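# Lay the towel flat, long sides pointing forward

## Task

Spread the towel flat on the table as a single layer, with its long edges running straight away from the robot toward the far side of the table. Keep it at least a finger's width inside the table edge, at least two finger widths from the basket's rim, and more than a hand's width from either arm's column. The basket must stay upright with its entire base on the table, no more than three finger widths from its starting spot and turned roughly as before. Release the towel and pull the arms away at the end. Nothing may count as done if it stays in place only because the robot is holding it.

## Robot and tools

Robot: two 6-joint arms, left_arm and right_arm, each with a parallel gripper. Every row you send describes both arms together.

Frame: one shared world frame. The origin sits on the tabletop midway between the arms. +x points out over the table (away from the robot), +z points up, and left_arm is mounted on the +y side. The names left and right refer to the arms, not to image sides. Gripper poses in results are end_effector_position (metres) and end_effector_quat_wxyz in this frame. The position is the point between the finger pads, roughly 1 cm short of the tips. It can be somewhat wrong, more so when the arm reaches far. The fingers point along the gripper's +z axis and close along its y axis.

The row: one flat list of 14 numbers, in radians plus an opening. The first 7 belong to left_arm: waist, shoulder, elbow, wrist pitch, wrist yaw, wrist roll, then opening. The next 7 are the same for right_arm. Joint numbers are absolute target angles, not offsets, in the same convention as the Joint positions line. The elbow sign is flipped relative to the URDF on both arms, so its usable range in your numbers is -3.142 to 0.000. The other ranges: waist -2.618 to 3.054, shoulder 0.000 to 3.142, wrist pitch -1.571 to 1.571, wrist yaw -1.571 to 1.571, wrist roll -2.094 to 2.094. Targets more than 0.036 rad beyond an end (and beyond the current angle) are rejected; real ends may differ by up to 0.036 rad, and a joint sent past its true end stops there, possibly with the note "joint sent to its limit". Opening runs from -1 (closed) to +1 (fully open, pad gap 0.094 m). Optionally 12 more numbers (0 to 1) may follow: stiffness multipliers for left_arm's six joints then right_arm's six; they persist until changed.

Tools:
- execute_actions(actions): a list of actions. Each action is a table of at most 15 rows; each row lasts one control step of 1/30 s, and if fewer than 15 rows are given the last one repeats to fill the action. An empty list just fetches state and images. Results include step readings of arm joint angles, with HELD marking steps where an arm's command was held back.
- move(target, speed, blocking): target is one 14-number row of absolute angles. All joints of both arms travel proportionally so they finish together, so the hand traces a curve, not a line. speed (0.01 to 2 rad/s, default 0.5) caps the joint with the longest trip. Paths last between 0.5 and 10 s; longer ones are cut off short. There is no collision avoidance, including between arms. Finger values are applied at the start. The extra "move:" line reports the ending (done, off_target, moving, held, fault), limits=held or limits=none, and each arm's joint furthest from its target. With blocking=false you get a result after 0.5 s; further moves and actions are refused until a result shows it ended, so use wait or stop.
- wait(seconds): 0 to 10 s, arms keep their last command.
- stop(): brakes a running move; faster motion needs more room. Fingers keep moving.
- zoom_image(camera, region): region [x0, y0, x1, y1] in pixels of that camera's last image, at most 504 by 504.
- finished_scene(scene): ends the current scene, given its number; irreversible.

Cameras, all 504x504, in this order: cam_high, cam_low, cam_left_wrist, cam_right_wrist (wrist ones are fisheye). Calibration lines give K and T_world_to_cam; they can be slightly off.

Motion rules: each joint's command is kept within a lead of its measured angle (waist 0.202, shoulder 0.258, elbow 0.238, wrist pitch 0.573, wrist yaw and roll 0.522 rad), and a step whose targets would move the hand more than 70 mm is scaled back. So big changes need several actions; "Joint targets" shows what joints are being driven toward now. To keep a joint still, resend its Joint targets value. Friction can leave a joint up to about 0.031 rad off, and tiny commands may not move it. "joint command not followed" means a clearance check altered some joint targets.

Gripping: grip_measured is the measured opening on the command scale. To hold something, command about 0.03 below grip_measured; less difference grips lighter. Pads push up to roughly 50 to 62 N, less on very thin material such as cloth under 2 mm. Held items may occasionally be tugged.

Contact: faster moves hit harder, and aiming further past a contact presses harder. A pressing arm may relax at the start of a new move. Avoid arm-to-arm collisions, slamming, dropping or knocking anything, and never let the towel or basket leave the table.

Heat: holding loads warms motors. MOTOR HOT appears at 75 °C; at 90 °C that arm halts for 10 s; at 100 °C it goes limp and falls. These appear as OVER-TEMPERATURE FAULT lines. The robot keeps executing its last command while you are composing a reply.

Typical order: inspect images, grasp towel corners with both grippers, lift slightly, drag and rotate it so the long sides align with +x, lay it flat away from the basket and columns, open, and retract before ending the scene.

Each tool is called after ">>>" as name(argument=value, ...) on one line, values as JSON.

## Session

>>> execute_actions(actions=[])

Scene clock: 0.00 s.
left_arm: end_effector_position=(+0.4686, +0.5782, +0.1853) grip_measured=+1.000 end_effector_quat_wxyz=(+0.624, -0.613, +0.462, +0.148) | right_arm: end_effector_position=(+0.2811, -0.0576, +0.3247) grip_measured=+1.000 end_effector_quat_wxyz=(-0.474, +0.588, -0.545, -0.364)
Joint names: [waist, shoulder, elbow, wrist pitch, wrist yaw, wrist roll]
Joint positions: left_arm=[ 0.292  2.087 -1.398  0.448 -0.736 -0.856  0.094] | right_arm=[ 0.275  1.369 -1.374 -0.943 -1.21  -1.075  0.094]
Joint velocities: left_arm=[-0.007  0.002  0.022 -0.051 -0.022 -0.022  0.   ] | right_arm=[-0.007 -0.002  0.007 -0.037 -0.037 -0.007  0.   ]
Joint targets: left_arm=[0.292 2.087 -1.398 0.448 -0.736 -0.856] | right_arm=[0.275 1.369 -1.374 -0.943 -1.210 -1.075]
Joint stiffness scale: left_arm=[1. 1. 1. 1. 1. 1.] | right_arm=[1. 1. 1. 1. 1. 1.]

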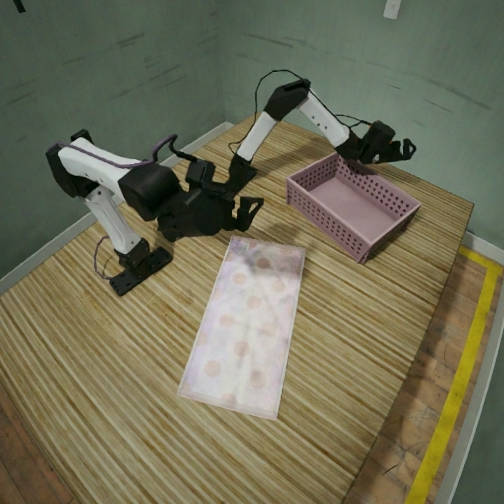

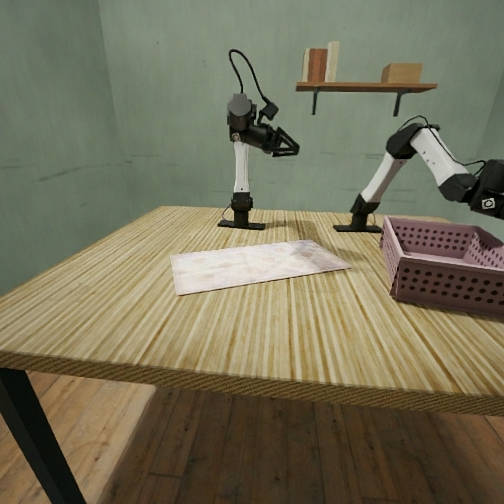

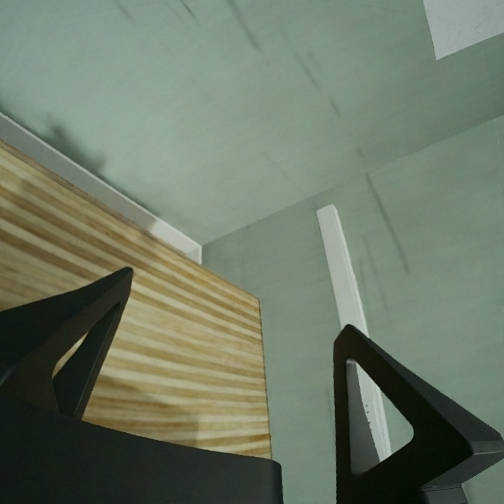

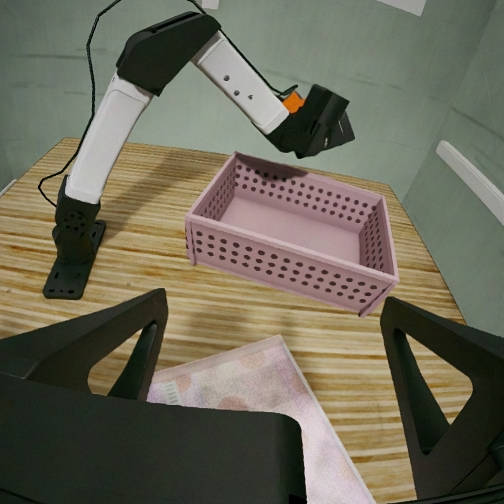

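>>> zoom_image(camera="cam_high", region=[150, 220, 350, 430])

>>> zoom_image(camera="cam_low", region=[150, 200, 400, 320])

>>> move(target=[0,1.0,-1.0,-1.0,0,0,1, 0,1.5,-1.2,-1.2,0,0,1], speed=0.8)

Region (150, 220, 350, 430) of cam_high's 504x504 image, scaled by 2.400, with more detail than that image has; it fills the left 480 columns of this view, and the rest is white.

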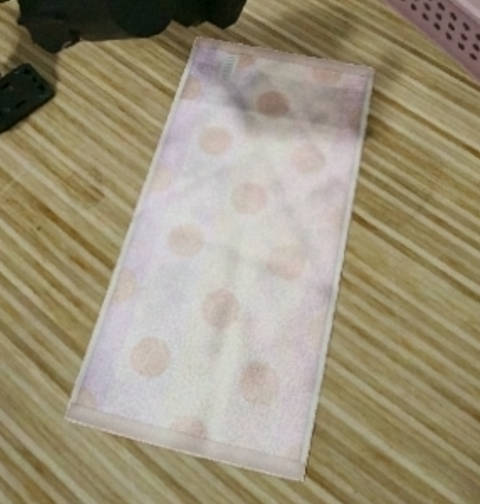

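Region (150, 200, 400, 320) of cam_low's 504x504 image, scaled by 2.016, with more detail than that image has; it fills the top 242 rows of this view, and the rest is white.

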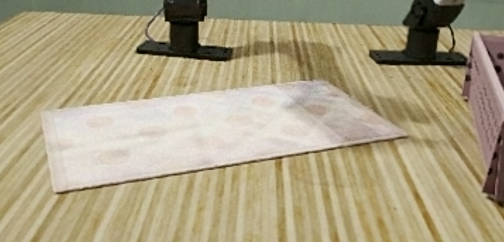

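Scene clock: 14.27 s.
left_arm: end_effector_position=(+0.2478, +0.2788, +0.1968) grip_measured=+1.000 end_effector_quat_wxyz=(+0.294, -0.064, +0.953, +0.020) | right_arm: end_effector_position=(+0.2884, -0.2919, +0.1261) grip_measured=+1.000 end_effector_quat_wxyz=(+0.061, +0.067, +0.996, -0.001)
Joint names: [waist, shoulder, elbow, wrist pitch, wrist yaw, wrist roll]
Joint positions: left_arm=[ 0.009  1.008 -1.021 -0.984 -0.006 -0.008  0.094] | right_arm=[ 0.007  1.483 -1.217 -1.184 -0.007 -0.006  0.094]
Joint velocities: left_arm=[ 0.007 -0.012 -0.012 -0.066 -0.037 -0.051  0.   ] | right_arm=[-0.012  0.007 -0.012 -0.037 -0.081  0.051  0.   ]
Joint targets: left_arm=[0.000 1.000 -1.000 -1.000 -0.000 0.000] | right_arm=[-0.000 1.500 -1.200 -1.200 -0.000 0.000]
Joint stiffness scale: left_arm=[1. 1. 1. 1. 1. 1.] | right_arm=[1. 1. 1. 1. 1. 1.]
move: off_target (left_arm); limits=none; left_arm: farthest joint: the elbow, 0.021 radians from its target (0.398 radians at the start); right_arm: farthest joint: the shoulder, 0.017 radians from its target (0.131 radians at the start)
camera_calibration (this result's frames):
cam_left_wrist: T_world_to_cam=[[0.383256, -0.905832, 0.18051, 0.117578], [-0.921361, -0.388665, 0.00582869, 0.356957], [0.064878, -0.168549, -0.983556, 0.343071], [0, 0, 0, 1]] pos_world=[0.261566, 0.303067, 0.314125]
cam_right_wrist: T_world_to_cam=[[-0.0987194, -0.9932, -0.0617048, -0.247665], [-0.93647, 0.0717504, 0.343331, 0.273562], [-0.336569, 0.0916781, -0.937185, 0.358102], [0, 0, 0, 1]] pos_world=[0.352259, -0.298439, 0.226403]

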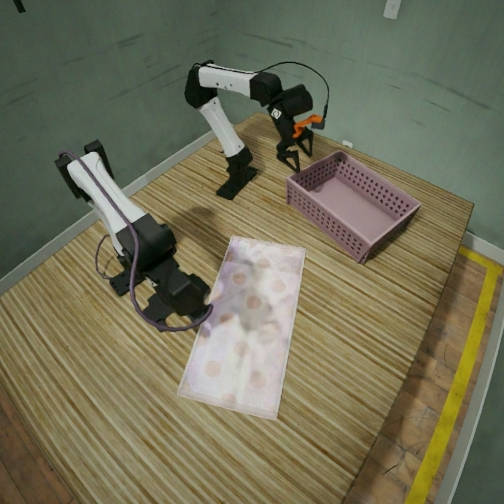

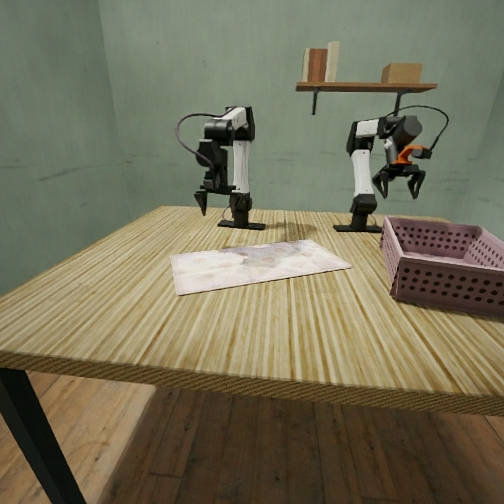

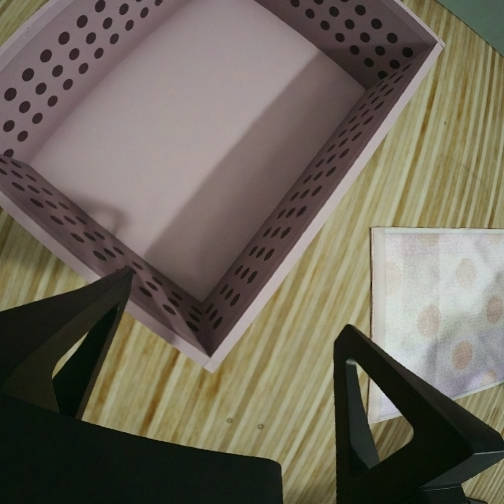

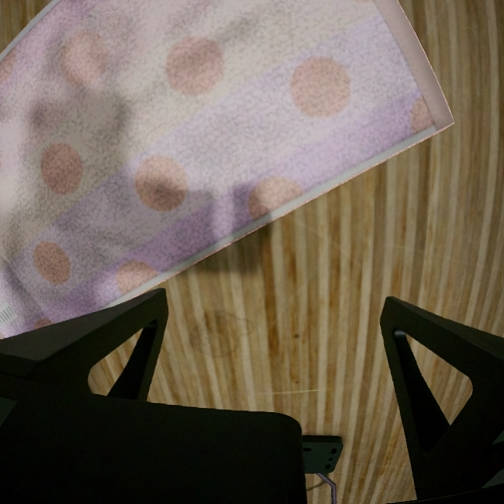

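>>> move(target=[-0.985,1.33,-0.601,-0.352,0,0,-1, 0.123,2.09,-1.268,0.09,0,0,-1], speed=0.8)

>>> move(target=[-0.985,1.449,-0.601,-0.352,0,0,-1, 0.123,2.158,-1.268,0.09,0,0,-1], speed=0.15)

Scene clock: 77.73 s.
left_arm: end_effector_position=(+0.1841, +0.0165, +0.0441) grip_measured=-0.986 end_effector_quat_wxyz=(+0.233, +0.401, +0.879, -0.108) | right_arm: end_effector_position=(+0.5477, -0.2704, +0.0336) grip_measured=-0.982 end_effector_quat_wxyz=(+0.394, +0.011, +0.919, -0.005)
Joint names: [waist, shoulder, elbow, wrist pitch, wrist yaw, wrist roll]
Joint positions: left_arm=[-0.978  1.316 -0.619 -0.356 -0.001 -0.007  0.001] | right_arm=[ 0.116  2.079 -1.245  0.073 -0.006 -0.006  0.001]
Joint velocities: left_arm=[ 0.002 -0.007  0.007  0.022  0.022  0.007 -0.   ] | right_arm=[ 0.002 -0.017  0.017  0.022 -0.051 -0.022  0.001]
Joint targets: left_arm=[-0.985 1.330 -0.601 -0.352 0.000 -0.000] | right_arm=[0.123 2.090 -1.268 0.090 -0.000 -0.000]
Joint stiffness scale: left_arm=[1. 1. 1. 1. 1. 1.] | right_arm=[1. 1. 1. 1. 1. 1.]
move: off_target (right_arm); limits=none; left_arm: farthest joint: the elbow, 0.018 radians from its target (0.420 radians at the start); right_arm: farthest joint: the elbow, 0.023 radians from its target (0.051 radians at the start)
camera_calibration (this result's frames):
cam_left_wrist: T_world_to_cam=[[-0.537343, -0.827677, 0.161903, 0.100925], [-0.828097, 0.554164, 0.0846026, 0.161], [-0.159745, -0.0886108, -0.983173, 0.192817], [0, 0, 0, 1]] pos_world=[0.218356, 0.0113983, 0.159612]
cam_right_wrist: T_world_to_cam=[[0.0380901, -0.999058, -0.0207924, -0.284263], [-0.94338, -0.0290902, -0.330437, 0.545713], [0.32952, 0.0322015, -0.943599, -0.0240116], [0, 0, 0, 1]] pos_world=[0.533555, -0.267347, 0.151756]

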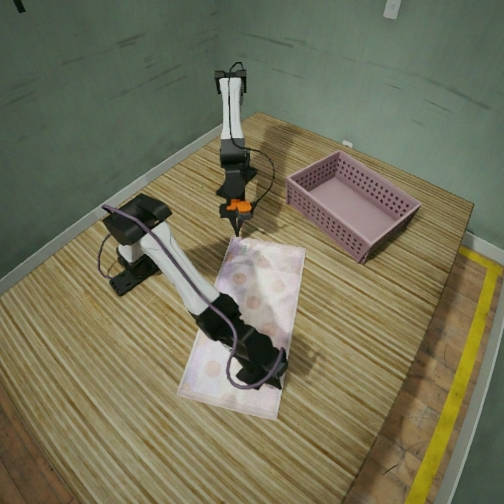

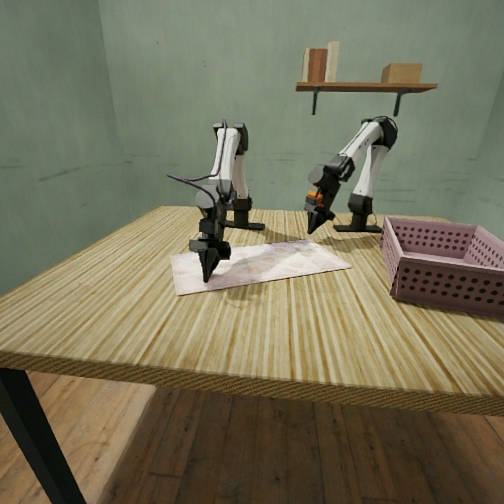

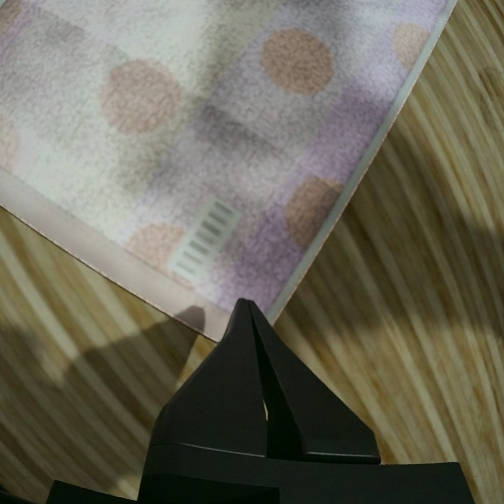

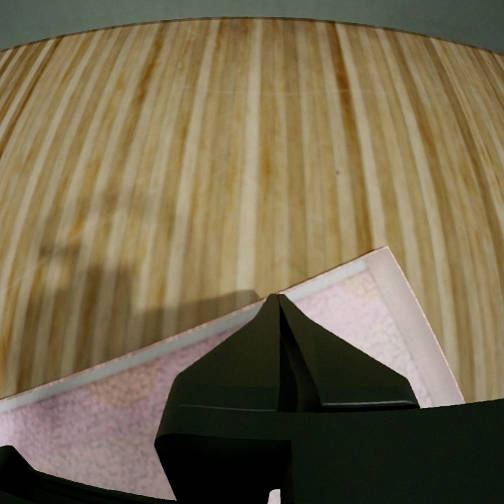

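Scene clock: 78.93 s.
left_arm: end_effector_position=(+0.1785, +0.0230, +0.0130) grip_measured=-0.986 end_effector_quat_wxyz=(+0.184, +0.406, +0.891, -0.085) | right_arm: end_effector_position=(+0.5501, -0.2704, +0.0183) grip_measured=-0.982 end_effector_quat_wxyz=(+0.388, +0.011, +0.922, -0.004)
Joint names: [waist, shoulder, elbow, wrist pitch, wrist yaw, wrist roll]
Joint positions: left_arm=[-0.978  1.43  -0.619 -0.351 -0.001 -0.007  0.001] | right_arm=[ 0.116  2.122 -1.253  0.094 -0.006 -0.005  0.001]
Joint velocities: left_arm=[-0.012 -0.002  0.007 -0.007 -0.022 -0.051 -0.001] | right_arm=[-0.007 -0.007  0.002 -0.037 -0.037 -0.007 -0.001]
Joint targets: left_arm=[-0.985 1.449 -0.601 -0.352 -0.000 -0.000] | right_arm=[0.123 2.158 -1.268 0.090 0.000 0.000]
Joint stiffness scale: left_arm=[1. 1. 1. 1. 1. 1.] | right_arm=[1. 1. 1. 1. 1. 1.]
move: off_target (right_arm); limits=none; left_arm: farthest joint: the shoulder, 0.019 radians from its target (0.133 radians at the start); right_arm: farthest joint: the shoulder, 0.036 radians from its target (0.079 radians at the start)
camera_calibration (this result's frames):
cam_left_wrist: T_world_to_cam=[[-0.526967, -0.839811, 0.130474, 0.107207], [-0.818402, 0.542828, 0.188561, 0.152555], [-0.22918, -0.00741504, -0.973356, 0.172306], [0, 0, 0, 1]] pos_world=[0.220835, 0.00849989, 0.124962]
cam_right_wrist: T_world_to_cam=[[0.03754, -0.999053, -0.022007, -0.284425], [-0.947711, -0.0286094, -0.317845, 0.545254], [0.316915, 0.0327882, -0.947887, -0.0320109], [0, 0, 0, 1]] pos_world=[0.537565, -0.267507, 0.136704]

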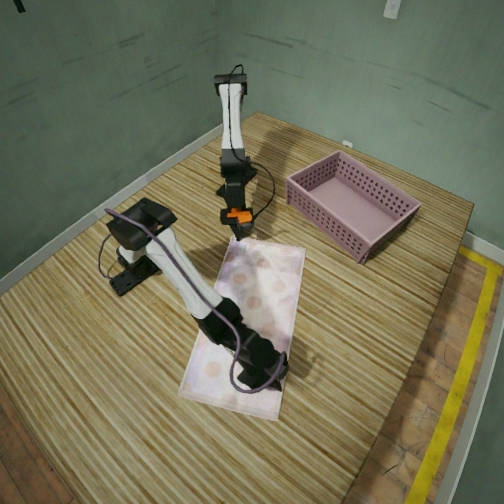

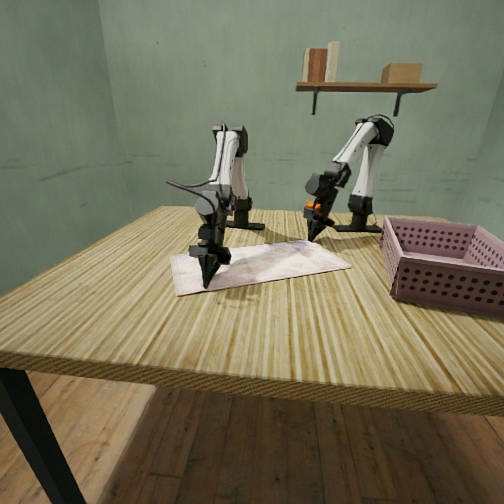

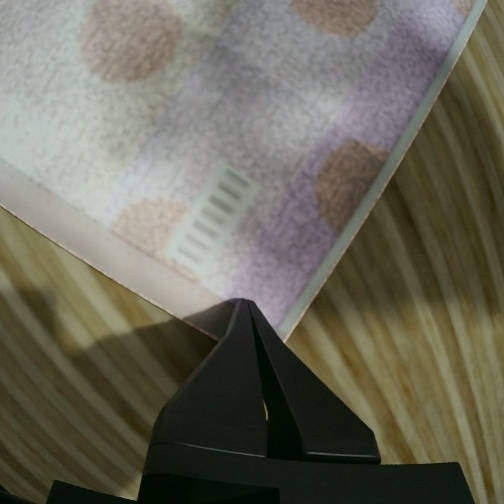

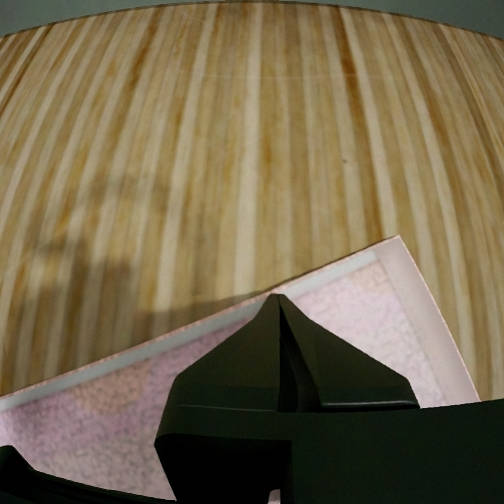

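>>> move(target=[-1.09,1.645,-0.769,-0.345,0,0,-1, 0.128,2.285,-1.49,-0.014,0,0,-1], speed=0.2)

Scene clock: 91.10 s.
left_arm: end_effector_position=(+0.1836, -0.0217, +0.0110) grip_measured=-0.986 end_effector_quat_wxyz=(+0.182, +0.445, +0.873, -0.075) | right_arm: end_effector_position=(+0.5937, -0.2706, +0.0192) grip_measured=-0.982 end_effector_quat_wxyz=(+0.395, +0.010, +0.919, -0.005)
Joint names: [waist, shoulder, elbow, wrist pitch, wrist yaw, wrist roll]
Joint positions: left_arm=[-1.072  1.596 -0.77  -0.35  -0.036 -0.007  0.001] | right_arm=[ 0.118  2.255 -1.475  0.021 -0.004 -0.005  0.001]
Joint velocities: left_arm=[-0.007 -0.002  0.017  0.037  0.007 -0.051 -0.001] | right_arm=[-0.002  0.012  0.012  0.022 -0.022  0.022 -0.   ]
Joint targets: left_arm=[-1.090 1.645 -0.769 -0.345 0.000 0.000] | right_arm=[0.128 2.285 -1.490 -0.014 0.000 -0.000]
Joint stiffness scale: left_arm=[1. 1. 1. 1. 1. 1.] | right_arm=[1. 1. 1. 1. 1. 1.]
move: off_target (left_arm, right_arm); limits=none; left_arm: farthest joint: the shoulder, 0.049 radians from its target (0.215 radians at the start); right_arm: farthest joint: the wrist pitch, 0.035 radians from its target (0.108 radians at the start)
camera_calibration (this result's frames):
cam_left_wrist: T_world_to_cam=[[-0.594865, -0.798122, 0.0955902, 0.0864476], [-0.775366, 0.601095, 0.193629, 0.174705], [-0.211999, 0.0410659, -0.976407, 0.169117], [0, 0, 0, 1]] pos_world=[0.222737, -0.0429634, 0.123036]
cam_right_wrist: T_world_to_cam=[[0.0391517, -0.999041, -0.0196247, -0.287242], [-0.942729, -0.0304199, -0.332169, 0.583649], [0.331254, 0.0315058, -0.943016, -0.053974], [0, 0, 0, 1]] pos_world=[0.579348, -0.267511, 0.137335]

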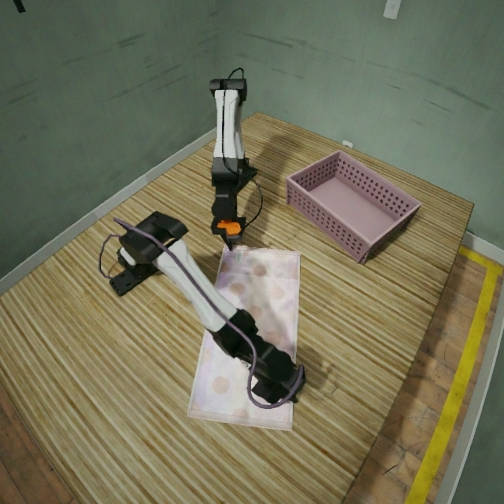

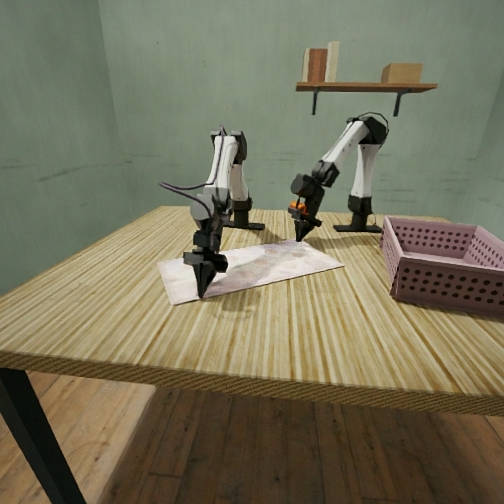

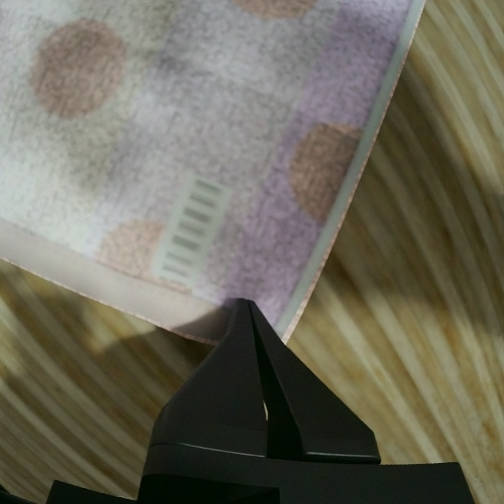

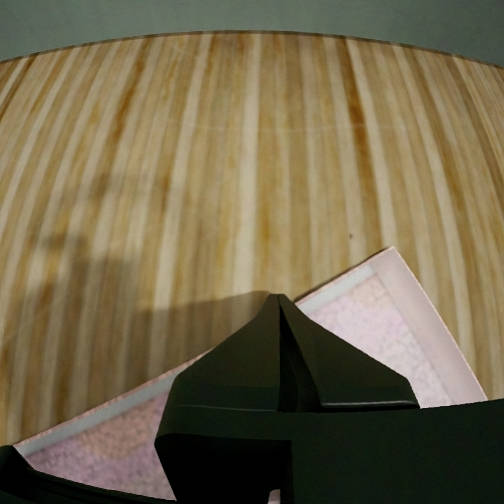

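>>> move(target=[-1.09,1.63,-0.769,-0.345,0,0,-1, 0.128,2.13,-1.37,0.05,0,0,-1], speed=0.3)

>>> move(target=[-1.09,1.64,-0.769,-0.345,0,0,-1, 0.128,2.225,-1.37,0.05,0,0,-1], speed=0.15)

>>> move(target=[-1.185,1.805,-0.961,-0.372,0,0,-1, 0.16,2.33,-1.56,-0.04,0,0,-1], speed=0.2)

>>> move(target=[-1.25,1.96,-1.178,-0.43,0,0,-1, 0.19,2.395,-1.68,-0.093,0,0,-1], speed=0.2)

Scene clock: 97.37 s.
left_arm: end_effector_position=(+0.1836, -0.0224, +0.0116) grip_measured=-0.986 end_effector_quat_wxyz=(+0.183, +0.446, +0.873, -0.076) | right_arm: end_effector_position=(+0.5803, -0.2702, +0.0483) grip_measured=-0.982 end_effector_quat_wxyz=(+0.413, +0.010, +0.911, -0.005)
Joint names: [waist, shoulder, elbow, wrist pitch, wrist yaw, wrist roll]
Joint positions: left_arm=[-1.073  1.594 -0.77  -0.348 -0.035 -0.007  0.001] | right_arm=[ 0.118  2.147 -1.391  0.036 -0.004 -0.005  0.001]
Joint velocities: left_arm=[ 0.017 -0.007 -0.007 -0.022 -0.007 -0.095  0.001] | right_arm=[-0.007 -0.002  0.002  0.007  0.022 -0.051  0.   ]
Joint targets: left_arm=[-1.090 1.630 -0.769 -0.345 -0.000 -0.000] | right_arm=[0.128 2.130 -1.370 0.050 -0.000 0.000]
Joint stiffness scale: left_arm=[1. 1. 1. 1. 1. 1.] | right_arm=[1. 1. 1. 1. 1. 1.]
move: off_target (left_arm, right_arm); limits=none; left_arm: farthest joint: the shoulder, 0.036 radians from its target (0.034 radians at the start); right_arm: farthest joint: the elbow, 0.021 radians from its target (0.105 radians at the start)
camera_calibration (this result's frames):
cam_left_wrist: T_world_to_cam=[[-0.596147, -0.796955, 0.0973192, 0.0859586], [-0.774769, 0.602827, 0.19061, 0.174956], [-0.210575, 0.038232, -0.97683, 0.16945], [0, 0, 0, 1]] pos_world=[0.222476, -0.0434414, 0.12381]
cam_right_wrist: T_world_to_cam=[[0.0398625, -0.999062, -0.016921, -0.286287], [-0.929101, -0.0308292, -0.368539, 0.574407], [0.367671, 0.0304122, -0.929458, -0.0440942], [0, 0, 0, 1]] pos_world=[0.561306, -0.266969, 0.165863]

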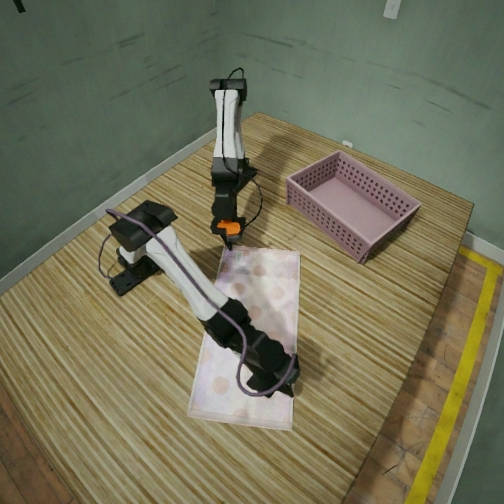

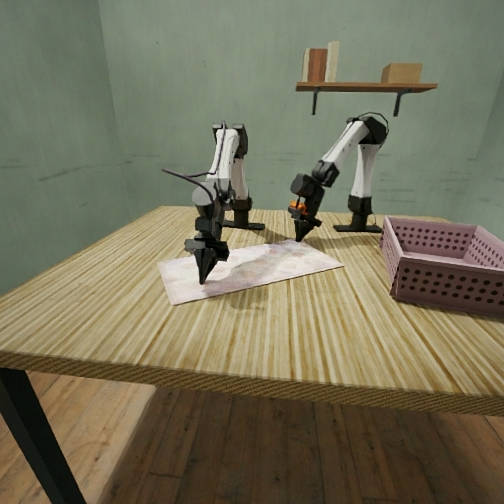

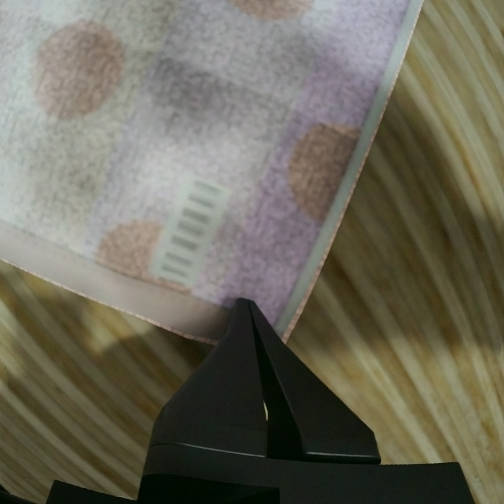

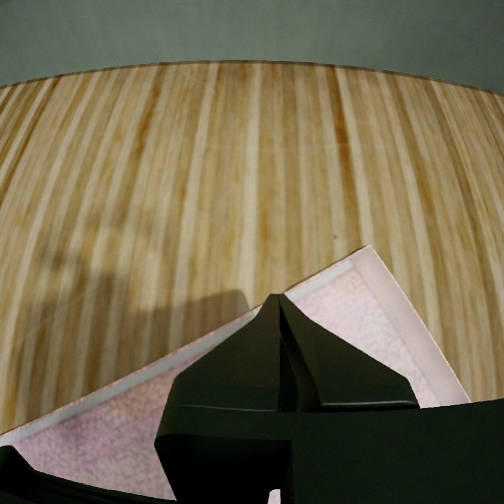

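Scene clock: 98.17 s.
left_arm: end_effector_position=(+0.1838, -0.0224, +0.0112) grip_measured=-0.986 end_effector_quat_wxyz=(+0.183, +0.446, +0.873, -0.076) | right_arm: end_effector_position=(+0.5776, -0.2702, +0.0200) grip_measured=-0.982 end_effector_quat_wxyz=(+0.392, +0.010, +0.920, -0.005)
Joint names: [waist, shoulder, elbow, wrist pitch, wrist yaw, wrist roll]
Joint positions: left_arm=[-1.073  1.596 -0.77  -0.347 -0.036 -0.007  0.001] | right_arm=[ 0.118  2.203 -1.391  0.046 -0.004 -0.005  0.001]
Joint velocities: left_arm=[-0.002  0.007  0.002  0.037 -0.081  0.007  0.   ] | right_arm=[-0.002 -0.017  0.022 -0.022 -0.007 -0.051 -0.001]
Joint targets: left_arm=[-1.090 1.640 -0.769 -0.345 0.000 -0.000] | right_arm=[0.128 2.225 -1.370 0.050 0.000 -0.000]
Joint stiffness scale: left_arm=[1. 1. 1. 1. 1. 1.] | right_arm=[1. 1. 1. 1. 1. 1.]
move: off_target (left_arm, right_arm); limits=none; left_arm: farthest joint: the shoulder, 0.044 radians from its target (0.046 radians at the start); right_arm: farthest joint: the shoulder, 0.022 radians from its target (0.078 radians at the start)
camera_calibration (this result's frames):
cam_left_wrist: T_world_to_cam=[[-0.595856, -0.797308, 0.096203, 0.086093], [-0.775159, 0.602309, 0.190665, 0.175295], [-0.209963, 0.0390364, -0.97693, 0.168976], [0, 0, 0, 1]] pos_world=[0.222659, -0.0435356, 0.123373]
cam_right_wrist: T_world_to_cam=[[0.0390307, -0.999037, -0.0200463, -0.286031], [-0.944738, -0.0303596, -0.326417, 0.569778], [0.325494, 0.0316788, -0.945013, -0.044486], [0, 0, 0, 1]] pos_world=[0.563935, -0.267048, 0.138212]

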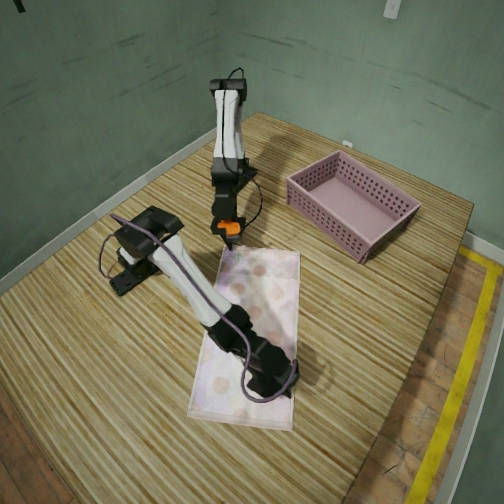

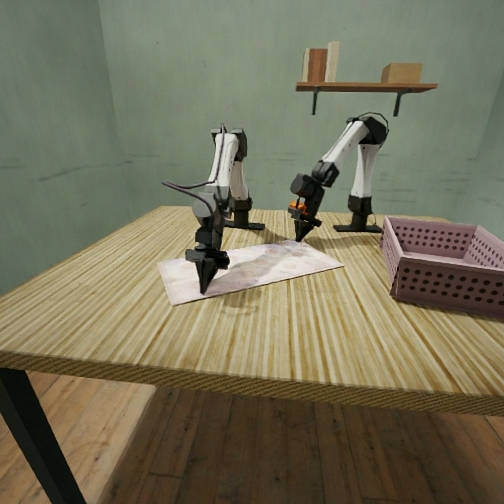

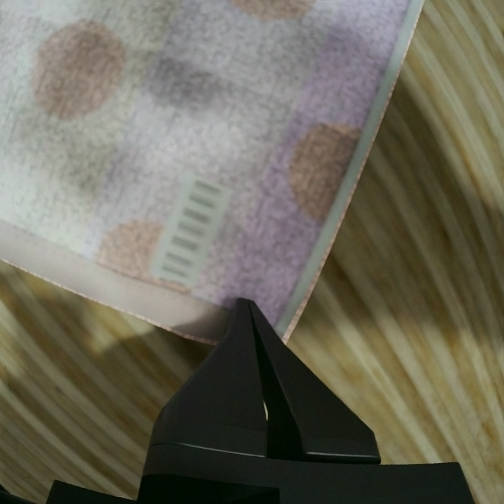

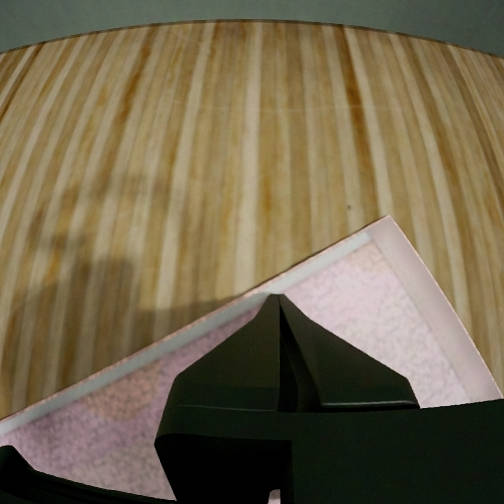

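Scene clock: 99.57 s.
left_arm: end_effector_position=(+0.1814, -0.0832, +0.0115) grip_measured=-0.986 end_effector_quat_wxyz=(+0.184, +0.487, +0.849, -0.088) | right_arm: end_effector_position=(+0.6076, -0.2549, +0.0197) grip_measured=-0.983 end_effector_quat_wxyz=(+0.399, -0.002, +0.917, -0.002)
Joint names: [waist, shoulder, elbow, wrist pitch, wrist yaw, wrist roll]
Joint positions: left_arm=[-1.169  1.765 -0.958 -0.355 -0.035 -0.007  0.001] | right_arm=[ 0.147  2.298 -1.546  0.001  0.002 -0.005  0.001]
Joint velocities: left_arm=[-0.007 -0.002  0.002 -0.066 -0.051  0.022 -0.001] | right_arm=[ 0.022  0.002  0.002 -0.022 -0.051 -0.007 -0.   ]
Joint targets: left_arm=[-1.185 1.805 -0.961 -0.372 0.000 -0.000] | right_arm=[0.160 2.330 -1.560 -0.040 -0.000 0.000]
Joint stiffness scale: left_arm=[1. 1. 1. 1. 1. 1.] | right_arm=[1. 1. 1. 1. 1. 1.]
move: off_target (left_arm, right_arm); limits=none; left_arm: farthest joint: the shoulder, 0.040 radians from its target (0.209 radians at the start); right_arm: farthest joint: the wrist pitch, 0.041 radians from its target (0.086 radians at the start)
camera_calibration (this result's frames):
cam_left_wrist: T_world_to_cam=[[-0.67063, -0.734966, 0.100404, 0.0548893], [-0.714242, 0.676326, 0.180114, 0.205132], [-0.200284, 0.0490769, -0.978508, 0.170259], [0, 0, 0, 1]] pos_world=[0.217424, -0.10675, 0.124141]
cam_right_wrist: T_world_to_cam=[[0.0635257, -0.997873, -0.0146319, -0.286664], [-0.938899, -0.0547887, -0.339805, 0.588971], [0.33828, 0.0353242, -0.940382, -0.0618523], [0, 0, 0, 1]] pos_world=[0.592118, -0.2516, 0.137776]

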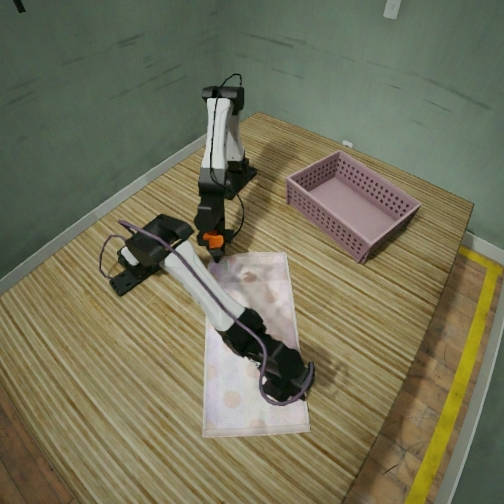

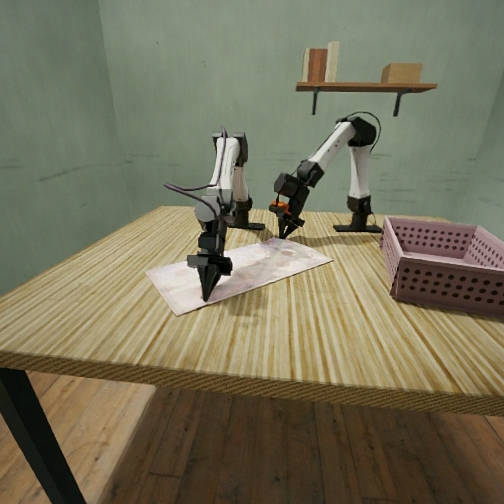

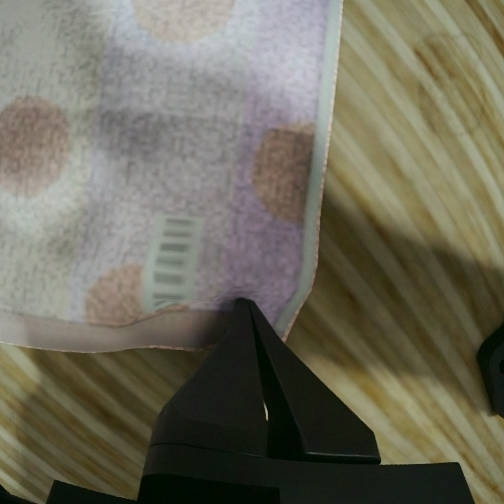

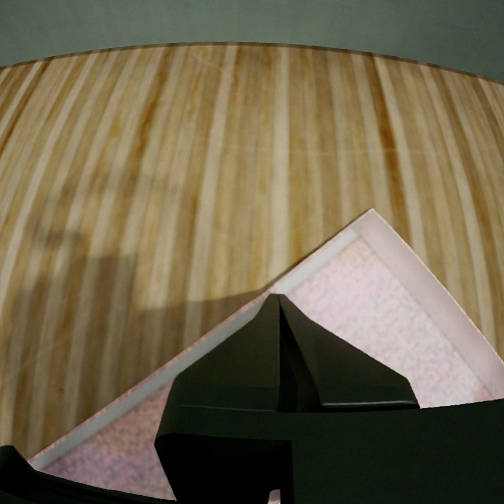

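Scene clock: 101.03 s.
left_arm: end_effector_position=(+0.1778, -0.1387, +0.0119) grip_measured=-0.986 end_effector_quat_wxyz=(+0.178, +0.516, +0.832, -0.098) | right_arm: end_effector_position=(+0.6266, -0.2376, +0.0202) grip_measured=-0.983 end_effector_quat_wxyz=(+0.400, -0.014, +0.917, +0.002)
Joint names: [waist, shoulder, elbow, wrist pitch, wrist yaw, wrist roll]
Joint positions: left_arm=[-1.237  1.924 -1.171 -0.41  -0.025 -0.007  0.001] | right_arm=[ 0.176  2.363 -1.666 -0.051  0.005 -0.005  0.001]
Joint velocities: left_arm=[ 0.012 -0.002  0.002 -0.037 -0.022  0.022 -0.   ] | right_arm=[-0.002  0.012  0.002 -0.007 -0.007 -0.007  0.001]
Joint targets: left_arm=[-1.250 1.960 -1.178 -0.430 0.000 0.000] | right_arm=[0.190 2.395 -1.680 -0.093 0.000 0.000]
Joint stiffness scale: left_arm=[1. 1. 1. 1. 1. 1.] | right_arm=[1. 1. 1. 1. 1. 1.]
move: off_target (left_arm, right_arm); limits=none; left_arm: farthest joint: the shoulder, 0.036 radians from its target (0.195 radians at the start); right_arm: farthest joint: the wrist pitch, 0.042 radians from its target (0.094 radians at the start)
camera_calibration (this result's frames):
cam_left_wrist: T_world_to_cam=[[-0.720308, -0.685018, 0.109114, 0.0272721], [-0.662688, 0.726061, 0.183524, 0.237758], [-0.204941, 0.0598855, -0.976941, 0.174938], [0, 0, 0, 1]] pos_world=[0.213055, -0.164421, 0.124294]
cam_right_wrist: T_world_to_cam=[[0.0902275, -0.995844, -0.0124361, -0.286931], [-0.936428, -0.0805798, -0.341481, 0.600347], [0.339059, 0.0424565, -0.939807, -0.0673107], [0, 0, 0, 1]] pos_world=[0.610893, -0.234504, 0.13818]

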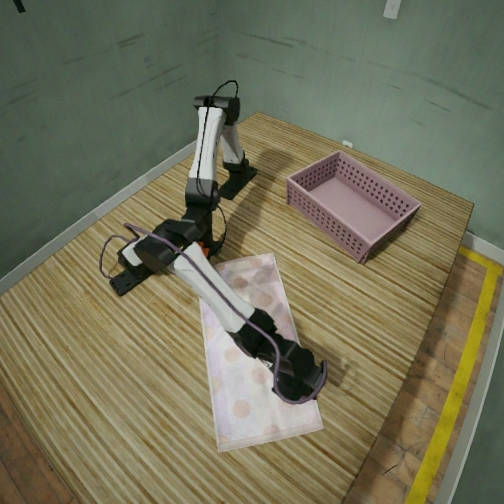

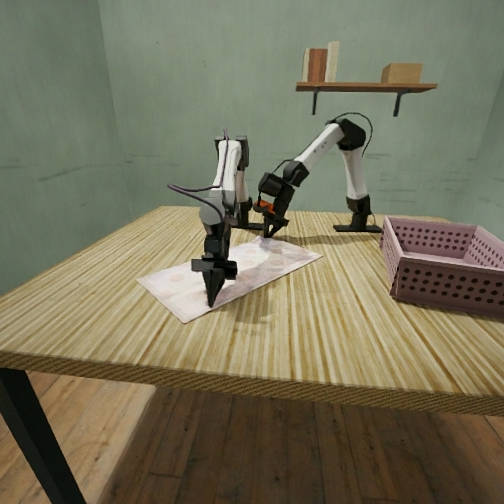

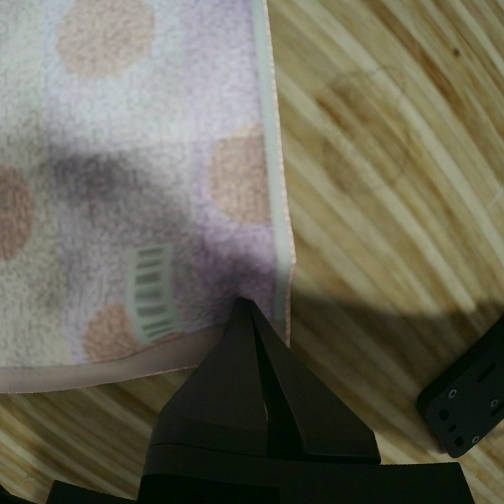

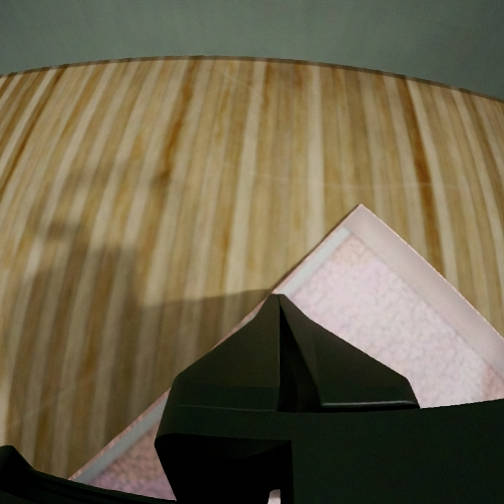

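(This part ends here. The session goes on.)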